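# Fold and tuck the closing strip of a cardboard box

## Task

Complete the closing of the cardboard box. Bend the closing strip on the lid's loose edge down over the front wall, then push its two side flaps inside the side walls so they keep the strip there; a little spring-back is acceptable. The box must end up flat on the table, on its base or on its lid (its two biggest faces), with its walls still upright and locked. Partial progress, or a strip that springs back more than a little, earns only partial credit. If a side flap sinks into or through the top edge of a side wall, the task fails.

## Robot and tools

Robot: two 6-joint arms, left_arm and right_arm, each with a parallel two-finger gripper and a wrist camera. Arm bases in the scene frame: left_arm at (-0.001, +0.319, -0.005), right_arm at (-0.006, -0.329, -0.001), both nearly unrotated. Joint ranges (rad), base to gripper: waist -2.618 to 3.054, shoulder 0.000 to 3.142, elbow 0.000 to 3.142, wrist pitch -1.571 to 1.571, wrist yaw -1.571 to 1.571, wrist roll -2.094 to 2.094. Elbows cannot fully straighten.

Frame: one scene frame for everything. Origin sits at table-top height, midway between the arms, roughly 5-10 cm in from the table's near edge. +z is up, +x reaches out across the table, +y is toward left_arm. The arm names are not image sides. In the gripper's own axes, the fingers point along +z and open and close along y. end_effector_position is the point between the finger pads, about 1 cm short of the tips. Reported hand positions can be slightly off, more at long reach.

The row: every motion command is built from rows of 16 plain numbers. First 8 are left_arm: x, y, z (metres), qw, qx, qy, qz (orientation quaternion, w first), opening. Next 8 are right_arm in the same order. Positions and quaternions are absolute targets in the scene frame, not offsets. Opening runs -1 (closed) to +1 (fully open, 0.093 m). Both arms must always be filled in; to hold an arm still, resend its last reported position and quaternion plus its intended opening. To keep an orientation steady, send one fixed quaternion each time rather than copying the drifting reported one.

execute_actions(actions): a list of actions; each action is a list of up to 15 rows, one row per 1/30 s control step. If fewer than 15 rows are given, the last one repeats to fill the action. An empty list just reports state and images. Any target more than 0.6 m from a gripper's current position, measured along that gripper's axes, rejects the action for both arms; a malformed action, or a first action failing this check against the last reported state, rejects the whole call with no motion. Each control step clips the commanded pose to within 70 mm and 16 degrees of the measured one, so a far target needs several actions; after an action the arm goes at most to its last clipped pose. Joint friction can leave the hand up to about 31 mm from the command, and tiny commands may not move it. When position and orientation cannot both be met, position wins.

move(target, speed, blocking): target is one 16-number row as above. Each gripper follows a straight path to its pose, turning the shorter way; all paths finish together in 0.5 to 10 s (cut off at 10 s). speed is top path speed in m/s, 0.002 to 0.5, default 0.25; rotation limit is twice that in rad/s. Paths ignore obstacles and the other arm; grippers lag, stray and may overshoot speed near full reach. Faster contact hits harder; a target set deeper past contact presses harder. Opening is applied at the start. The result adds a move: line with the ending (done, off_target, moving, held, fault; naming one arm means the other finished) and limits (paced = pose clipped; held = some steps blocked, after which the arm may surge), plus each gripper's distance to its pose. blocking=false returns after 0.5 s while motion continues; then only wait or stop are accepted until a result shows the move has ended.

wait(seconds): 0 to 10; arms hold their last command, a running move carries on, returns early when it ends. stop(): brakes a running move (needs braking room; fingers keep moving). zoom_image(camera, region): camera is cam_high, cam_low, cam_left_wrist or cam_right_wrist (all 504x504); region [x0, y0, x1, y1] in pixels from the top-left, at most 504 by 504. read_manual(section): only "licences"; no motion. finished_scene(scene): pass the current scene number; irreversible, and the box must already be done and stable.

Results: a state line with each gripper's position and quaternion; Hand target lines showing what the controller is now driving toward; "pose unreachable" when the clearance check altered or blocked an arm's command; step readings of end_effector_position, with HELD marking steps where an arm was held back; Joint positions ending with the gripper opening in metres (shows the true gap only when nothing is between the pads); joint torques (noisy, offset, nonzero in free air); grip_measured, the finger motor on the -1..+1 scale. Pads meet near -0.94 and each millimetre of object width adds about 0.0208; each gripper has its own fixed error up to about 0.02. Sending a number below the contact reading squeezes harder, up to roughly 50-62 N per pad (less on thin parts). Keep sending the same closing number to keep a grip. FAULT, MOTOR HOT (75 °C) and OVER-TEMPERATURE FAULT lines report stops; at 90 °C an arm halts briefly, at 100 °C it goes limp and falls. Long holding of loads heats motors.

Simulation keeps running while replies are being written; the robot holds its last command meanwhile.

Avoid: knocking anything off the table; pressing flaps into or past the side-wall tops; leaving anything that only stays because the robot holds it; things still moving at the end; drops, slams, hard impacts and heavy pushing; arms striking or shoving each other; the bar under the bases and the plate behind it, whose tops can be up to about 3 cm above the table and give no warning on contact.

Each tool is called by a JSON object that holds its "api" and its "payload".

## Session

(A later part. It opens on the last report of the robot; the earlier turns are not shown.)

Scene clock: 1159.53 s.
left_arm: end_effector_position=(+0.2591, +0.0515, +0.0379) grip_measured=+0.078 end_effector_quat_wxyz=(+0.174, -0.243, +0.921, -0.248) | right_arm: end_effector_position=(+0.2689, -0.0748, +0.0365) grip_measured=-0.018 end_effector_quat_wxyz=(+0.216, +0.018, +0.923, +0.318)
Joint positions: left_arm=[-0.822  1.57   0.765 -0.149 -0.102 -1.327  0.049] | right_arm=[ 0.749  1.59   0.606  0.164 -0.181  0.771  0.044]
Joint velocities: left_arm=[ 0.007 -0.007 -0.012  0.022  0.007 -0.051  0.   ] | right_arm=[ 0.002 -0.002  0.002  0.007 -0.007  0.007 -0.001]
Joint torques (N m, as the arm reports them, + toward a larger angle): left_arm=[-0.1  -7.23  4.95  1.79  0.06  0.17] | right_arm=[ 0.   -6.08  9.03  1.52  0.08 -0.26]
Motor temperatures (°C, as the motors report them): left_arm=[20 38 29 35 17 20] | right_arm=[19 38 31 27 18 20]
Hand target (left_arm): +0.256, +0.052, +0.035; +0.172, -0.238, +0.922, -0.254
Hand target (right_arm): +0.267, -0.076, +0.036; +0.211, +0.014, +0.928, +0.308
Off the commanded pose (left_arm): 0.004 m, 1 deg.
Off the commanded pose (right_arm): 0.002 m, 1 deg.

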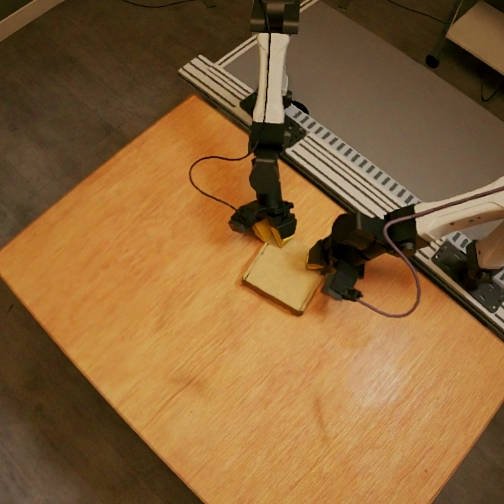

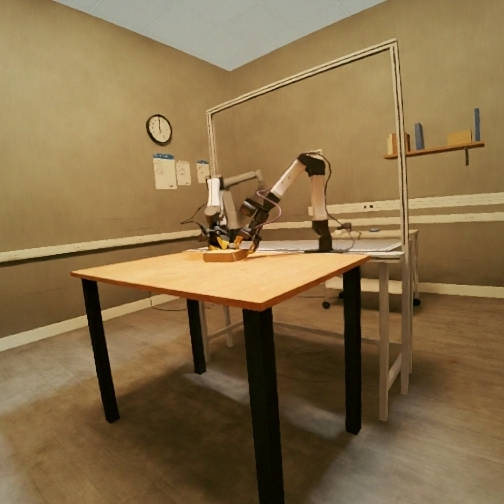

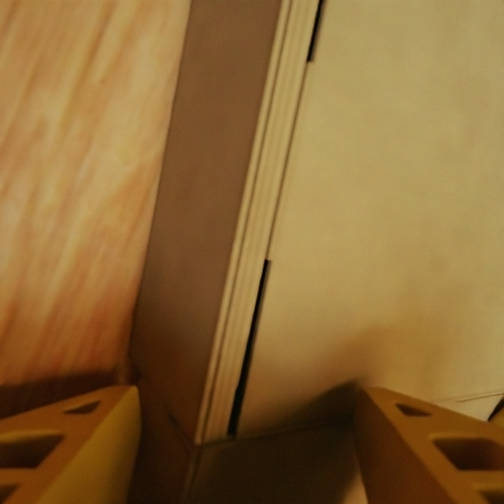

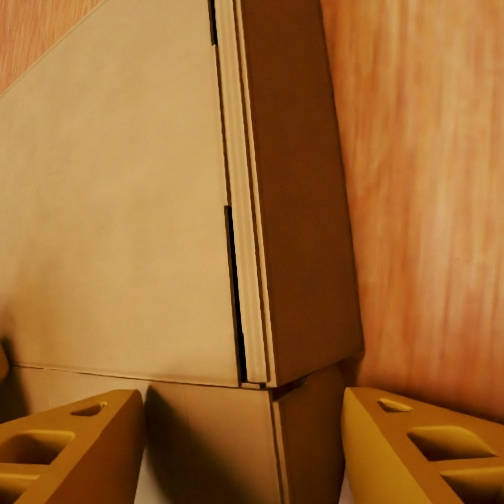

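{"api": "move", "payload": {"target": [0.2560,0.0515,0.035,0.1716,-0.2378,0.9215,-0.2545,0.08, 0.268,-0.076,0.034,0.3040,-0.0128,0.8944,0.3277,-0.02], "speed": 0.04}}

Scene clock: 1226.53 s.
left_arm: end_effector_position=(+0.2588, +0.0510, +0.0379) grip_measured=+0.078 end_effector_quat_wxyz=(+0.173, -0.243, +0.922, -0.249) | right_arm: end_effector_position=(+0.2718, -0.0772, +0.0385) grip_measured=-0.018 end_effector_quat_wxyz=(+0.301, -0.002, +0.895, +0.330)
Joint positions: left_arm=[-0.822  1.57   0.765 -0.149 -0.099 -1.327  0.049] | right_arm=[ 0.779  1.59   0.468  0.456 -0.09   0.726  0.044]
Joint velocities: left_arm=[ 0.007  0.002 -0.002 -0.037 -0.007 -0.051 -0.   ] | right_arm=[-0.012 -0.007 -0.022 -0.007  0.022  0.022  0.   ]
Joint torques (N m, as the arm reports them, + toward a larger angle): left_arm=[-0.17 -7.25  4.98  1.79 -0.02  0.13] | right_arm=[ 0.62 -4.17  5.9   2.32  0.12 -0.3 ]
Motor temperatures (°C, as the motors report them): left_arm=[20 38 29 35 17 20] | right_arm=[19 38 32 27 18 20]
Hand target (left_arm): +0.256, +0.052, +0.035; +0.171, -0.238, +0.922, -0.254
Hand target (right_arm): +0.268, -0.076, +0.034; +0.304, -0.012, +0.895, +0.327
Off the commanded pose (left_arm): 0.004 m, 1 deg.
Off the commanded pose (right_arm): 0.006 m, 1 deg.
move: done

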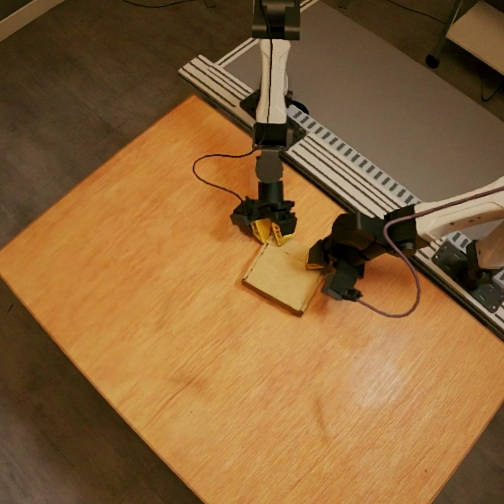

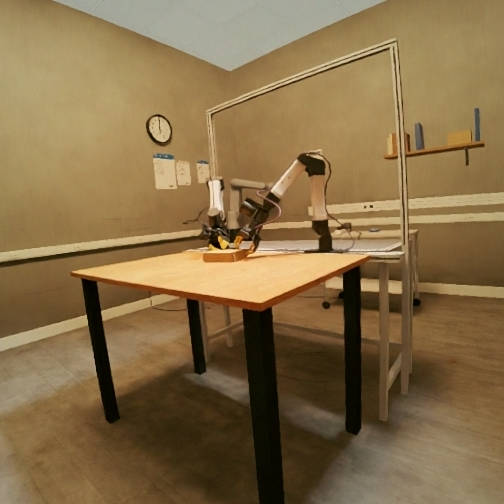

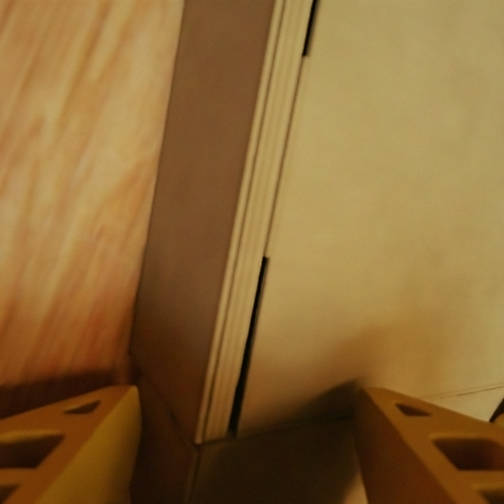

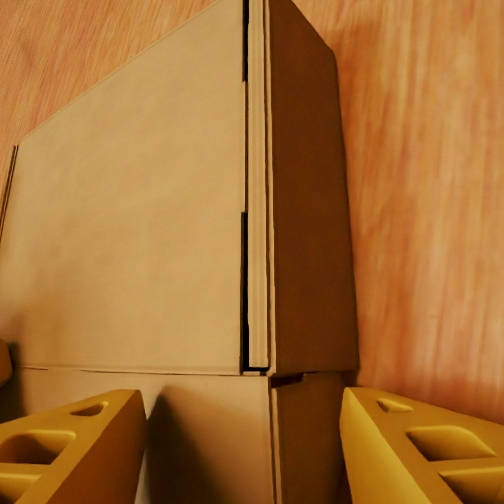

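{"api": "zoom_image", "payload": {"camera": "cam_right_wrist", "region": [200, 300, 400, 500]}}

{"api": "zoom_image", "payload": {"camera": "cam_high", "region": [210, 190, 390, 330]}}

Region (200, 300, 400, 500) of cam_right_wrist's 504x504 image, scaled by 2.520, with more detail than that image has.

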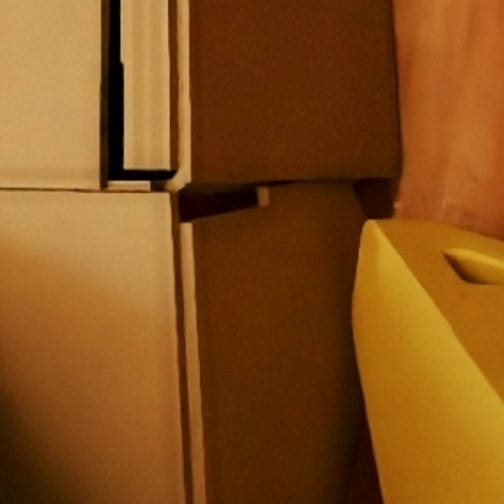

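Region (210, 190, 390, 330) of cam_high's 504x504 image, scaled by 2.800, with more detail than that image has.

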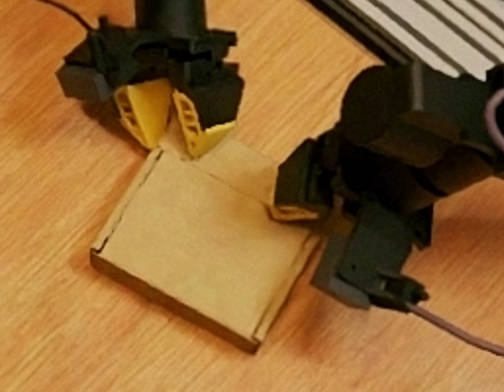

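{"api": "move", "payload": {"target": [0.2560,0.0515,0.035,0.1716,-0.2378,0.9215,-0.2545,0.08, 0.268,-0.076,0.034,0.3040,-0.0128,0.8944,0.3277,0.12], "speed": 0.04}}

{"api": "zoom_image", "payload": {"camera": "cam_right_wrist", "region": [200, 300, 400, 500]}}

Scene clock: 1255.03 s.
left_arm: end_effector_position=(+0.2587, +0.0509, +0.0379) grip_measured=+0.078 end_effector_quat_wxyz=(+0.173, -0.243, +0.922, -0.249) | right_arm: end_effector_position=(+0.2722, -0.0773, +0.0388) grip_measured=+0.119 end_effector_quat_wxyz=(+0.303, -0.003, +0.894, +0.329)
Joint positions: left_arm=[-0.822  1.57   0.765 -0.148 -0.098 -1.327  0.049] | right_arm=[ 0.779  1.59   0.468  0.458 -0.089  0.724  0.051]
Joint velocities: left_arm=[ 0.007  0.012  0.012  0.022 -0.051 -0.022 -0.001] | right_arm=[-0.017 -0.002  0.002 -0.051 -0.081  0.022 -0.001]
Joint torques (N m, as the arm reports them, + toward a larger angle): left_arm=[-0.08 -7.23  4.98  1.78  0.05  0.13] | right_arm=[ 0.59 -4.32  5.68  2.38  0.09 -0.31]
Motor temperatures (°C, as the motors report them): left_arm=[20 38 29 35 17 20] | right_arm=[20 36 30 30 18 20]
Hand target (left_arm): +0.256, +0.052, +0.035; +0.172, -0.238, +0.922, -0.254
Hand target (right_arm): +0.268, -0.076, +0.034; +0.304, -0.013, +0.895, +0.327
Off the commanded pose (left_arm): 0.004 m, 1 deg.
Off the commanded pose (right_arm): 0.007 m, 1 deg.
move: done

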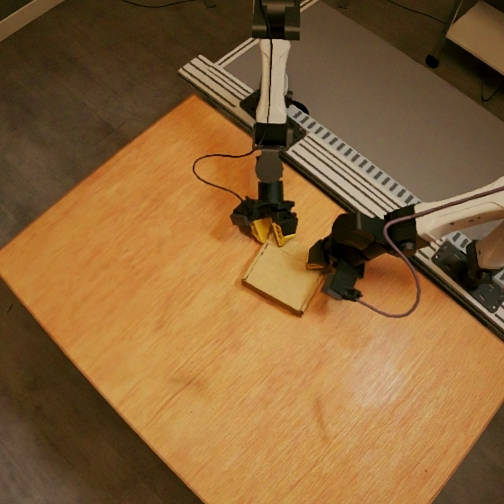

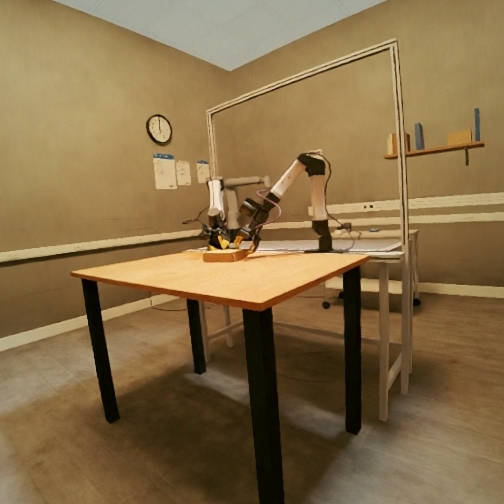

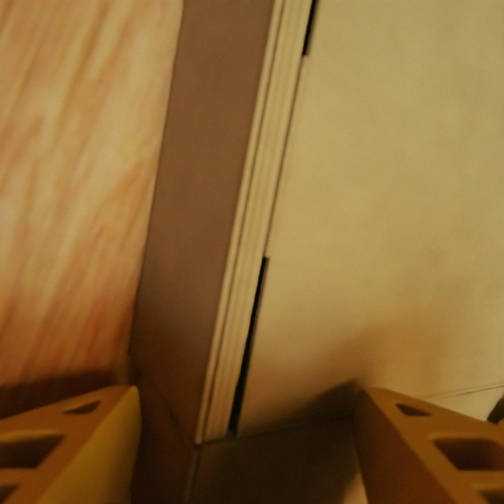

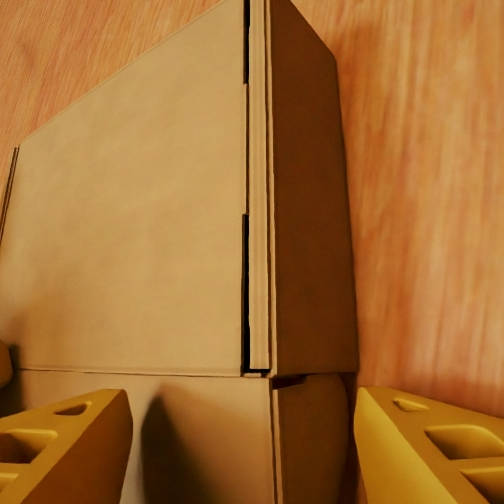

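Region (200, 300, 400, 500) of cam_right_wrist's 504x504 image, scaled by 2.520, with more detail than that image has.

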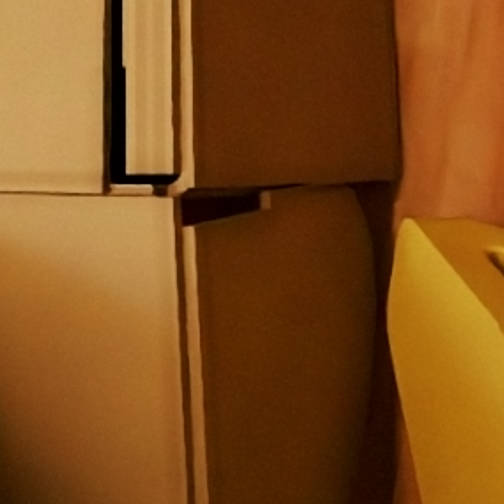

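{"api": "move", "payload": {"target": [0.2560,0.0515,0.035,0.1716,-0.2378,0.9215,-0.2545,0.11, 0.268,-0.076,0.034,0.3040,-0.0128,0.8944,0.3277,0.12], "speed": 0.04}}

{"api": "zoom_image", "payload": {"camera": "cam_left_wrist", "region": [80, 330, 280, 504]}}

Scene clock: 1259.97 s.
left_arm: end_effector_position=(+0.2589, +0.0506, +0.0382) grip_measured=+0.108 end_effector_quat_wxyz=(+0.173, -0.242, +0.921, -0.250) | right_arm: end_effector_position=(+0.2722, -0.0773, +0.0388) grip_measured=+0.119 end_effector_quat_wxyz=(+0.303, -0.003, +0.894, +0.329)
Joint positions: left_arm=[-0.822  1.57   0.765 -0.146 -0.097 -1.327  0.05 ] | right_arm=[ 0.779  1.59   0.468  0.458 -0.089  0.724  0.051]
Joint velocities: left_arm=[-0.002  0.012 -0.007 -0.007 -0.037 -0.007  0.   ] | right_arm=[-0.012 -0.007  0.012  0.066  0.037  0.051 -0.   ]
Joint torques (N m, as the arm reports them, + toward a larger angle): left_arm=[-0.06 -7.34  5.06  1.77  0.04  0.16] | right_arm=[ 0.6  -4.34  5.72  2.38  0.09 -0.28]
Motor temperatures (°C, as the motors report them): left_arm=[20 38 29 35 17 20] | right_arm=[20 35 30 31 18 20]
Hand target (left_arm): +0.256, +0.052, +0.035; +0.172, -0.238, +0.922, -0.254
Hand target (right_arm): +0.268, -0.076, +0.034; +0.304, -0.013, +0.895, +0.328
Off the commanded pose (left_arm): 0.004 m, 1 deg.
Off the commanded pose (right_arm): 0.007 m, 1 deg.
move: done

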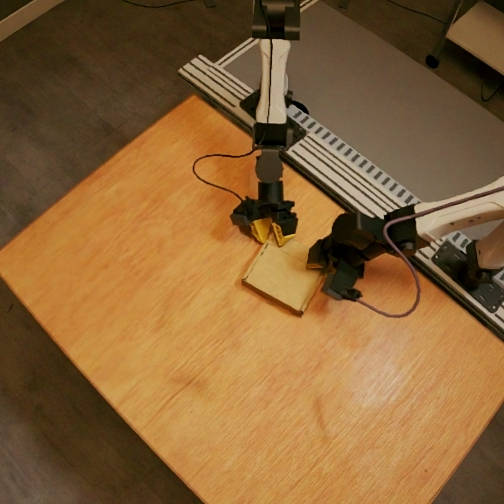

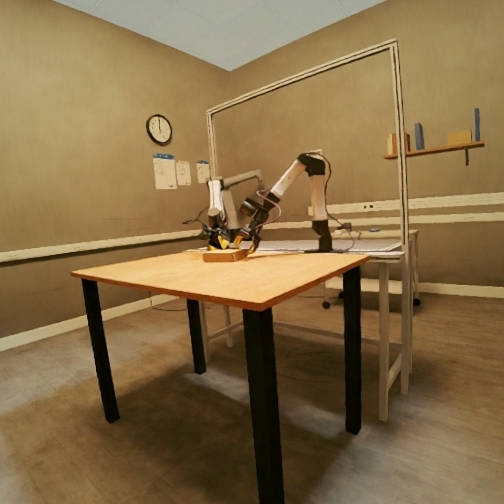

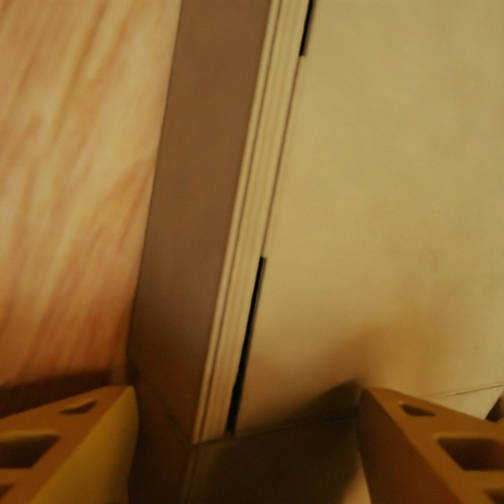

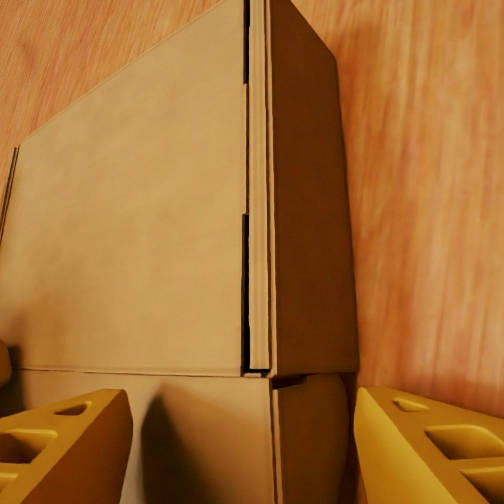

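Region (80, 330, 280, 504) of cam_left_wrist's 504x504 image, scaled by 2.520, with more detail than that image has; it fills the top 438 rows of this view, and the rest is white.

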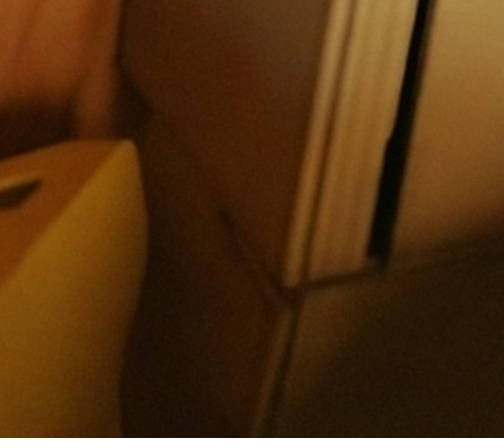

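{"api": "move", "payload": {"target": [0.2560,0.0515,0.035,0.1716,-0.2378,0.9215,-0.2545,0.11, 0.262,-0.088,0.080,0.3040,-0.0128,0.8944,0.3277,0.2], "speed": 0.04}}

Scene clock: 1299.57 s.
left_arm: end_effector_position=(+0.2589, +0.0506, +0.0382) grip_measured=+0.108 end_effector_quat_wxyz=(+0.173, -0.242, +0.921, -0.250) | right_arm: end_effector_position=(+0.2572, -0.0908, +0.0683) grip_measured=+0.199 end_effector_quat_wxyz=(+0.294, -0.007, +0.900, +0.320)
Joint positions: left_arm=[-0.822  1.57   0.765 -0.146 -0.097 -1.327  0.05 ] | right_arm=[ 0.779  1.384  0.482  0.209 -0.09   0.714  0.055]
Joint velocities: left_arm=[ 0.007  0.022  0.007 -0.037 -0.022  0.022 -0.   ] | right_arm=[-0.007 -0.012 -0.007 -0.081 -0.007 -0.066 -0.   ]
Joint torques (N m, as the arm reports them, + toward a larger angle): left_arm=[-0.02 -7.34  5.06  1.77 -0.01  0.15] | right_arm=[-0.75 -5.46 10.26  2.02 -0.03 -0.28]
Motor temperatures (°C, as the motors report them): left_arm=[20 38 29 36 17 20] | right_arm=[20 35 29 32 18 20]
Hand target (left_arm): +0.256, +0.052, +0.035; +0.172, -0.238, +0.922, -0.254
Hand target (right_arm): +0.262, -0.088, +0.080; +0.304, -0.013, +0.894, +0.328
Off the commanded pose (left_arm): 0.004 m, 1 deg.
Off the commanded pose (right_arm): 0.013 m, 2 deg.
move: off_target (right_arm)

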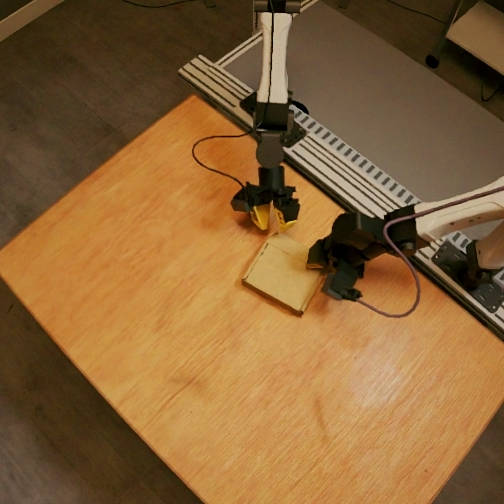

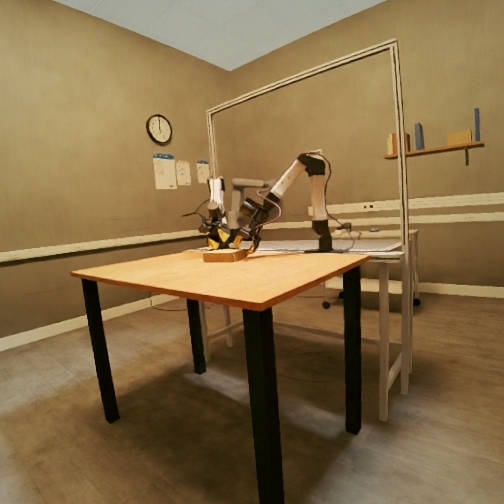

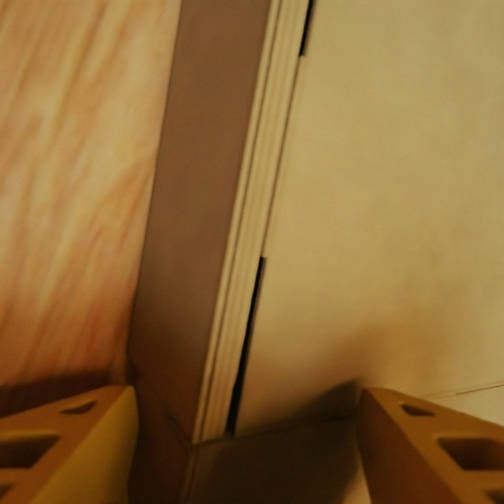

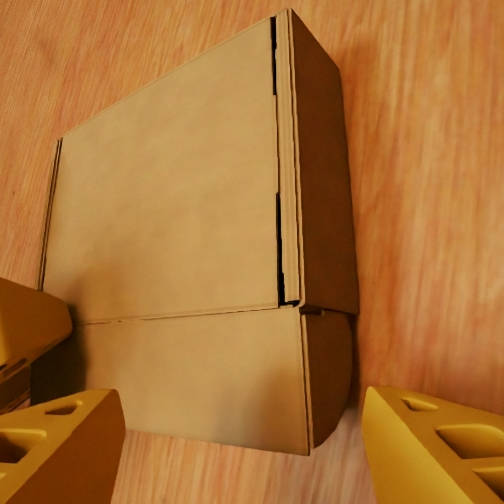

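{"api": "move", "payload": {"target": [0.2560,0.0515,0.035,0.1716,-0.2378,0.9215,-0.2545,0.11, 0.2485,-0.045,0.075,0.3292,-0.1356,0.9267,0.1200,-1], "speed": 0.08}}

Scene clock: 1308.20 s.
left_arm: end_effector_position=(+0.2589, +0.0506, +0.0382) grip_measured=+0.108 end_effector_quat_wxyz=(+0.173, -0.242, +0.921, -0.250) | right_arm: end_effector_position=(+0.2483, -0.0516, +0.0742) grip_measured=-1.000 end_effector_quat_wxyz=(+0.327, -0.127, +0.928, +0.123)
Joint positions: left_arm=[-0.822  1.57   0.765 -0.146 -0.097 -1.327  0.05 ] | right_arm=[ 1.057  1.549  0.806 -0.192  0.325  0.586  0.   ]
Joint velocities: left_arm=[ 0.002  0.022 -0.007  0.007 -0.022 -0.066 -0.   ] | right_arm=[ 0.007 -0.012 -0.007 -0.081  0.051 -0.007  0.   ]
Joint torques (N m, as the arm reports them, + toward a larger angle): left_arm=[-0.19 -7.21  5.06  1.77  0.    0.15] | right_arm=[ 0.6  -4.84 10.7   1.69  0.3  -0.25]
Motor temperatures (°C, as the motors report them): left_arm=[20 38 29 35 17 20] | right_arm=[20 35 30 32 18 20]
Hand target (left_arm): +0.256, +0.052, +0.035; +0.172, -0.238, +0.922, -0.254
Hand target (right_arm): +0.249, -0.046, +0.076; +0.329, -0.137, +0.927, +0.119
Off the commanded pose (left_arm): 0.004 m, 1 deg.
Off the commanded pose (right_arm): 0.007 m, 1 deg.
move: done

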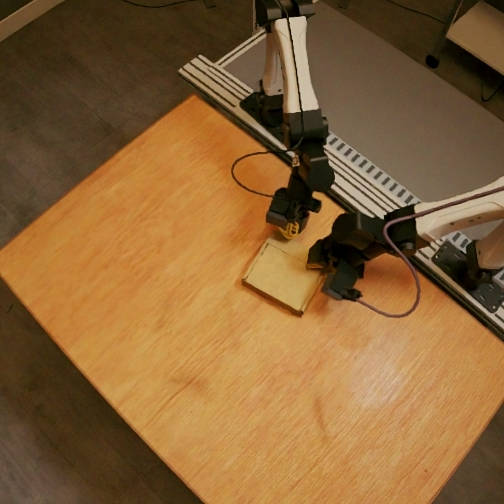

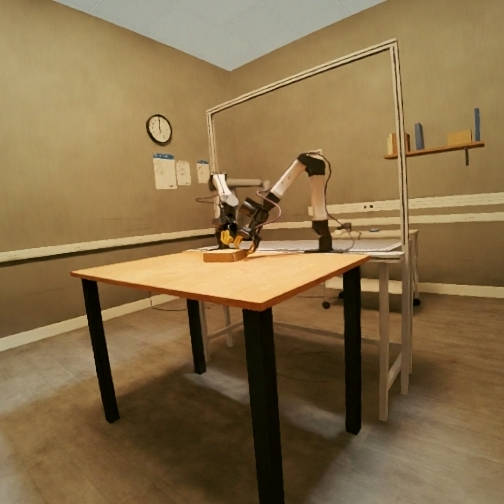

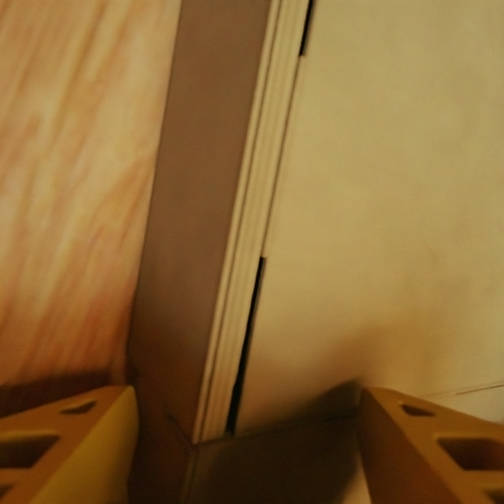

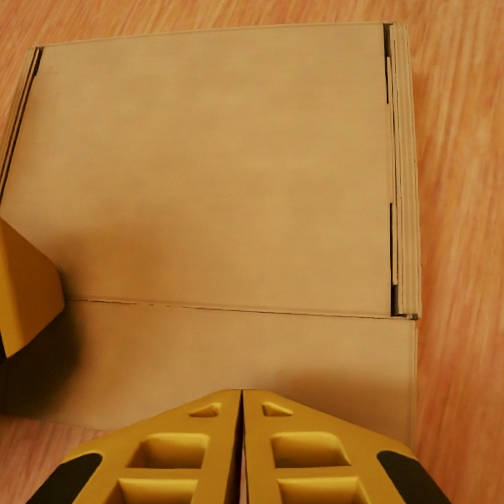

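{"api": "move", "payload": {"target": [0.2560,0.0515,0.035,0.1716,-0.2378,0.9215,-0.2545,0.11, 0.251,-0.047,0.042,0.3292,-0.1356,0.9267,0.1200,-1], "speed": 0.02}}

{"api": "zoom_image", "payload": {"camera": "cam_left_wrist", "region": [80, 330, 280, 504]}}

Scene clock: 1324.27 s.
left_arm: end_effector_position=(+0.2589, +0.0506, +0.0382) grip_measured=+0.108 end_effector_quat_wxyz=(+0.173, -0.242, +0.921, -0.250) | right_arm: end_effector_position=(+0.2513, -0.0466, +0.0492) grip_measured=-1.000 end_effector_quat_wxyz=(+0.329, -0.130, +0.927, +0.123)
Joint positions: left_arm=[-0.822  1.57   0.765 -0.146 -0.097 -1.327  0.05 ] | right_arm=[ 1.057  1.627  0.765 -0.069  0.327  0.58   0.   ]
Joint velocities: left_arm=[ 0.002 -0.007 -0.002 -0.022 -0.037  0.022  0.001] | right_arm=[-0.002 -0.022  0.002 -0.022  0.022  0.022  0.   ]
Joint torques (N m, as the arm reports them, + toward a larger angle): left_arm=[-0.16 -7.34  5.    1.76 -0.01  0.14] | right_arm=[-0.31 -4.85  6.54  1.94  0.23 -0.27]
Motor temperatures (°C, as the motors report them): left_arm=[20 38 29 36 17 20] | right_arm=[20 35 31 31 18 20]
Hand target (left_arm): +0.256, +0.052, +0.035; +0.171, -0.238, +0.922, -0.254
Hand target (right_arm): +0.251, -0.047, +0.042; +0.329, -0.135, +0.927, +0.120
Off the commanded pose (left_arm): 0.004 m, 1 deg.
Off the commanded pose (right_arm): 0.007 m, 1 deg.
move: done

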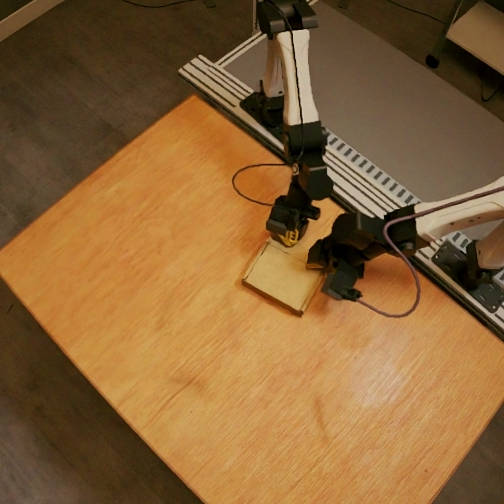

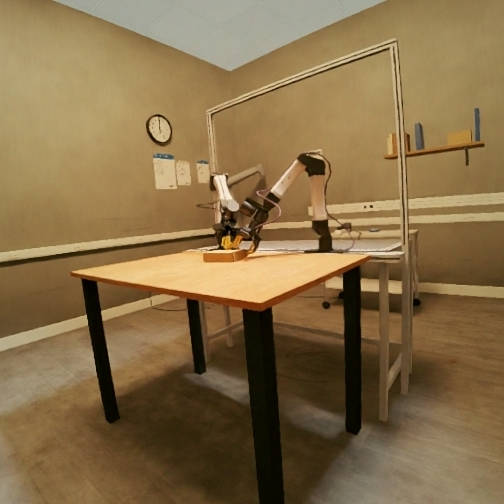

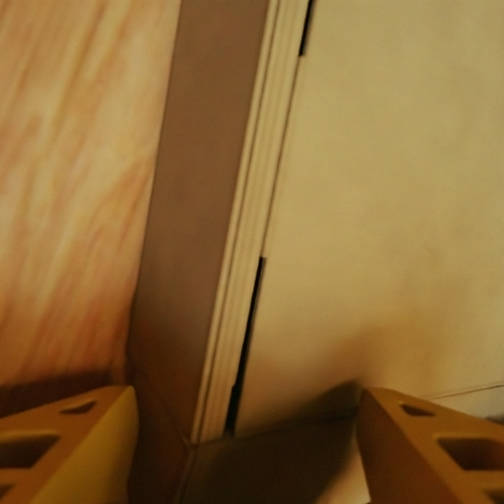

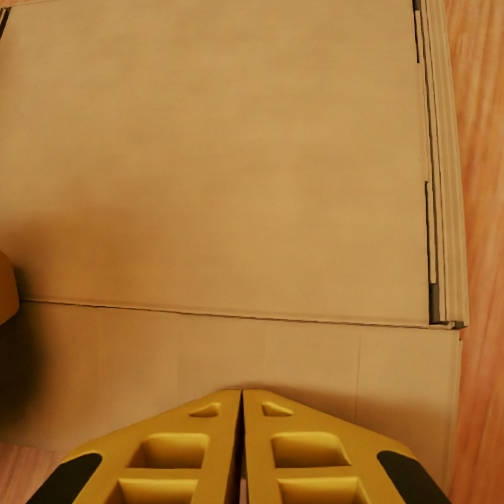

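Region (80, 330, 280, 504) of cam_left_wrist's 504x504 image, scaled by 2.520, with more detail than that image has; it fills the top 438 rows of this view, and the rest is white.

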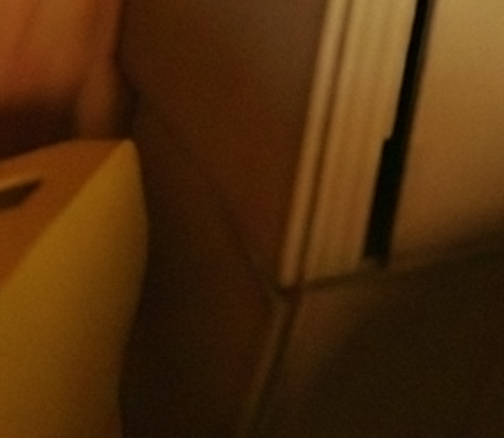

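{"api": "move", "payload": {"target": [0.2560,0.0515,0.035,0.1716,-0.2378,0.9215,-0.2545,0.11, 0.254,-0.046,0.034,0.3292,-0.1356,0.9267,0.1200,-1], "speed": 0.01}}

{"api": "zoom_image", "payload": {"camera": "cam_left_wrist", "region": [80, 330, 280, 504]}}

Scene clock: 1335.97 s.
left_arm: end_effector_position=(+0.2590, +0.0505, +0.0382) grip_measured=+0.108 end_effector_quat_wxyz=(+0.173, -0.242, +0.921, -0.250) | right_arm: end_effector_position=(+0.2546, -0.0423, +0.0451) grip_measured=-1.000 end_effector_quat_wxyz=(+0.334, -0.131, +0.925, +0.125)
Joint positions: left_arm=[-0.822  1.57   0.765 -0.146 -0.097 -1.326  0.05 ] | right_arm=[ 1.057  1.654  0.765 -0.028  0.33   0.573  0.   ]
Joint velocities: left_arm=[ 0.007  0.002 -0.002 -0.007  0.022 -0.007 -0.001] | right_arm=[-0.012 -0.007  0.017 -0.037  0.007 -0.022  0.   ]
Joint torques (N m, as the arm reports them, + toward a larger angle): left_arm=[-0.13 -7.22  5.01  1.76 -0.01  0.12] | right_arm=[-0.85 -4.96  5.81  2.    0.17 -0.2 ]
Motor temperatures (°C, as the motors report them): left_arm=[20 37 29 36 17 20] | right_arm=[20 35 31 31 18 20]
Hand target (left_arm): +0.256, +0.051, +0.035; +0.172, -0.238, +0.922, -0.254
Hand target (right_arm): +0.254, -0.046, +0.034; +0.329, -0.135, +0.927, +0.120
Off the commanded pose (left_arm): 0.005 m, 1 deg.
Off the commanded pose (right_arm): 0.012 m, 1 deg.
move: off_target (right_arm)

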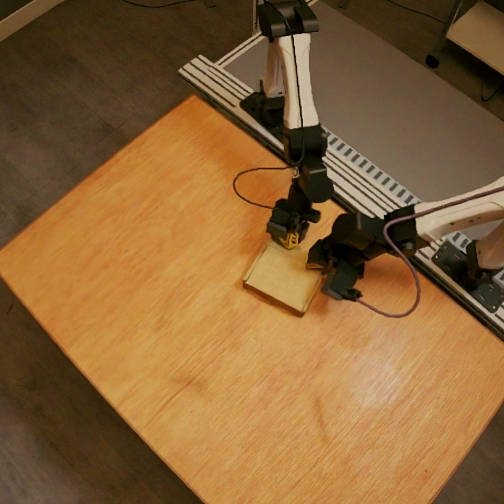

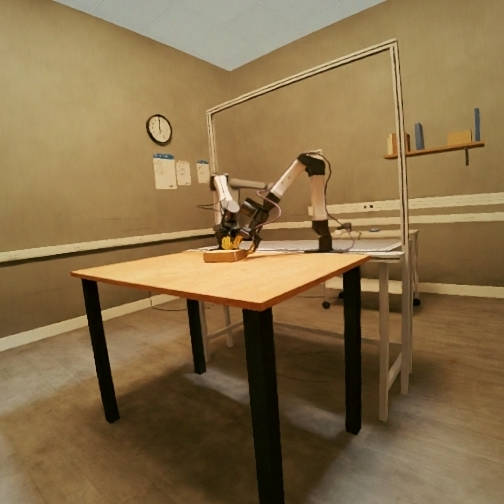

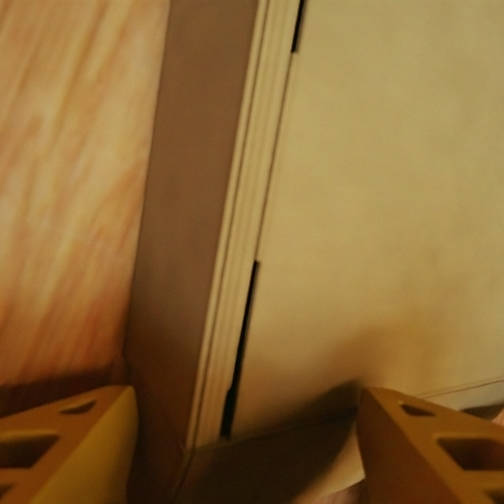

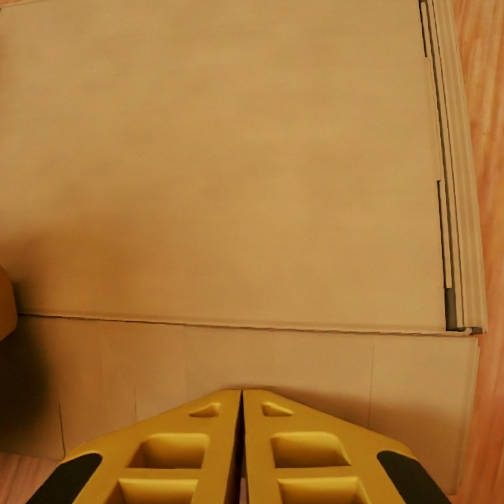

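Region (80, 330, 280, 504) of cam_left_wrist's 504x504 image, scaled by 2.520, with more detail than that image has; it fills the top 438 rows of this view, and the rest is white.

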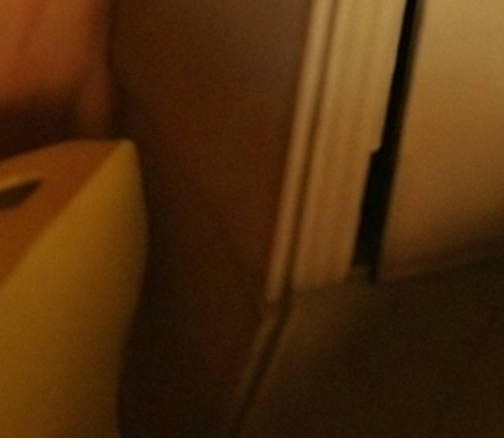

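{"api": "move", "payload": {"target": [0.2560,0.0515,0.035,0.1716,-0.2378,0.9215,-0.2545,0.11, 0.255,-0.048,0.024,0.3292,-0.1356,0.9267,0.1200,-1], "speed": 0.01}}

{"api": "zoom_image", "payload": {"camera": "cam_high", "region": [210, 190, 390, 330]}}

Scene clock: 1344.87 s.
left_arm: end_effector_position=(+0.2590, +0.0506, +0.0382) grip_measured=+0.108 end_effector_quat_wxyz=(+0.173, -0.242, +0.921, -0.250) | right_arm: end_effector_position=(+0.2581, -0.0412, +0.0391) grip_measured=-1.000 end_effector_quat_wxyz=(+0.343, -0.128, +0.921, +0.133)
Joint positions: left_arm=[-0.822  1.57   0.765 -0.146 -0.098 -1.326  0.05 ] | right_arm=[1.05  1.675 0.739 0.045 0.328 0.567 0.   ]
Joint velocities: left_arm=[-0.007  0.002 -0.002  0.007 -0.037  0.051  0.001] | right_arm=[-0.002  0.012 -0.002  0.066  0.037 -0.051  0.   ]
Joint torques (N m, as the arm reports them, + toward a larger angle): left_arm=[-0.12 -7.26  5.09  1.76  0.01  0.12] | right_arm=[-0.93 -4.76  5.81  1.81  0.13 -0.21]
Motor temperatures (°C, as the motors report them): left_arm=[20 37 29 36 17 20] | right_arm=[20 35 30 31 18 20]
Hand target (left_arm): +0.256, +0.052, +0.035; +0.171, -0.238, +0.922, -0.254
Hand target (right_arm): +0.255, -0.048, +0.024; +0.329, -0.135, +0.927, +0.120
Off the commanded pose (left_arm): 0.004 m, 1 deg.
Off the commanded pose (right_arm): 0.017 m, 2 deg.
move: off_target (right_arm)

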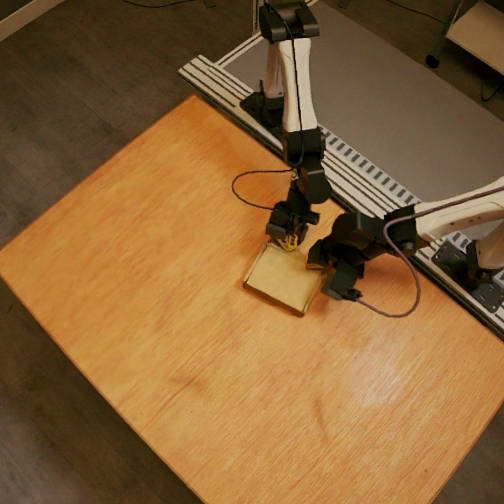

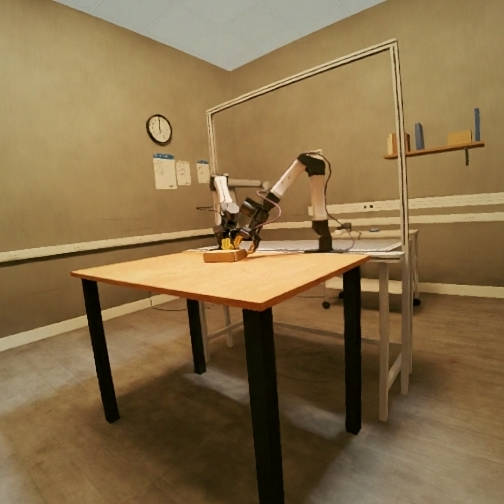

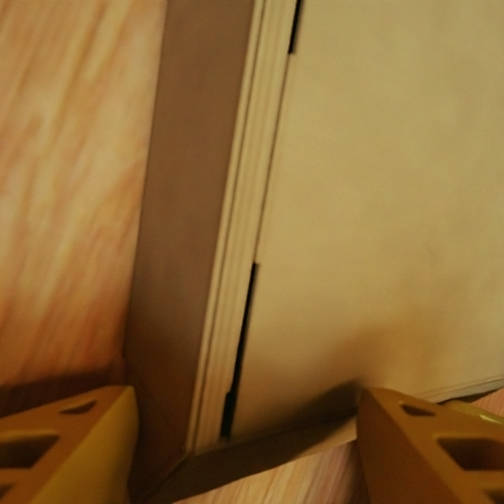

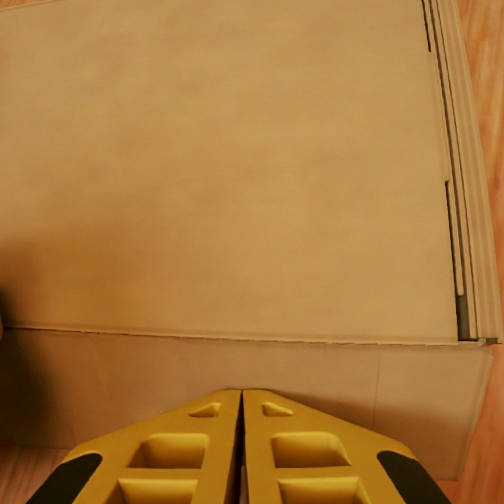

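Region (210, 190, 390, 330) of cam_high's 504x504 image, scaled by 2.800, with more detail than that image has.

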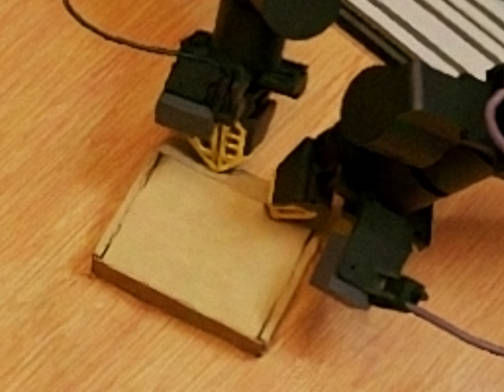

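{"api": "move", "payload": {"target": [0.2560,0.0515,0.035,0.1716,-0.2378,0.9215,-0.2545,0.11, 0.252,-0.049,0.012,0.3292,-0.1356,0.9267,0.1200,-1], "speed": 0.01}}

Scene clock: 1370.63 s.
left_arm: end_effector_position=(+0.2590, +0.0504, +0.0383) grip_measured=+0.108 end_effector_quat_wxyz=(+0.173, -0.242, +0.921, -0.250) | right_arm: end_effector_position=(+0.2546, -0.0453, +0.0220) grip_measured=-1.000 end_effector_quat_wxyz=(+0.336, -0.130, +0.924, +0.126)
Joint positions: left_arm=[-0.822  1.57   0.765 -0.146 -0.097 -1.326  0.05 ] | right_arm=[1.05  1.711 0.705 0.096 0.326 0.566 0.   ]
Joint velocities: left_arm=[-0.002  0.017 -0.012  0.051 -0.037 -0.037 -0.001] | right_arm=[-0.017 -0.002 -0.007 -0.051 -0.037 -0.022  0.   ]
Joint torques (N m, as the arm reports them, + toward a larger angle): left_arm=[-0.05 -7.27  5.09  1.77  0.01  0.13] | right_arm=[-0.5  -5.15  5.96  1.89  0.18 -0.22]
Motor temperatures (°C, as the motors report them): left_arm=[20 37 29 36 17 20] | right_arm=[20 35 29 31 18 20]
Hand target (left_arm): +0.256, +0.051, +0.035; +0.172, -0.238, +0.922, -0.254
Hand target (right_arm): +0.252, -0.049, +0.012; +0.329, -0.136, +0.927, +0.120
Off the commanded pose (left_arm): 0.005 m, 1 deg.
Off the commanded pose (right_arm): 0.011 m, 1 deg.
move: off_target (right_arm)

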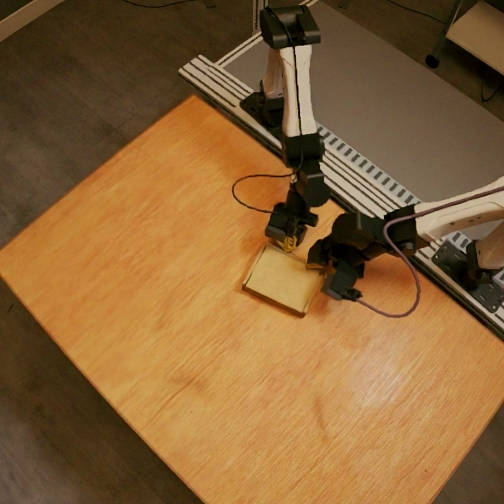

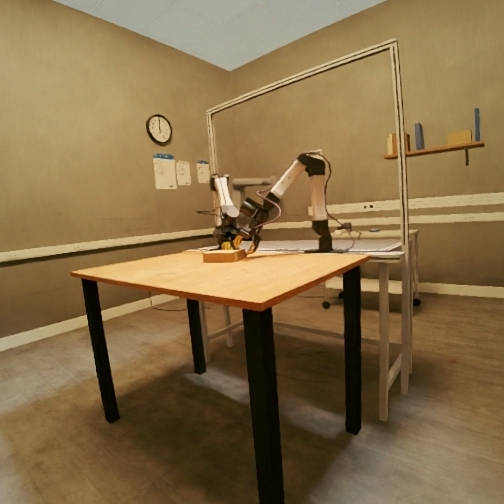

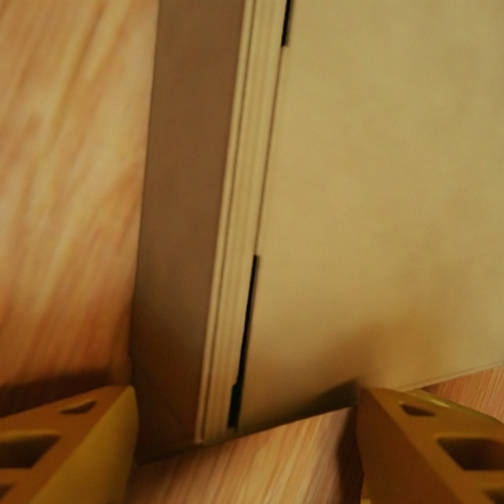

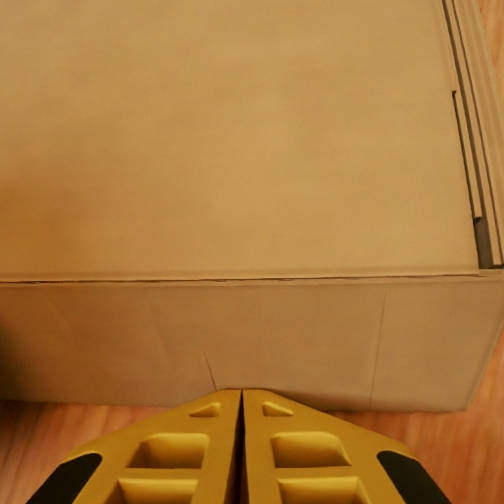

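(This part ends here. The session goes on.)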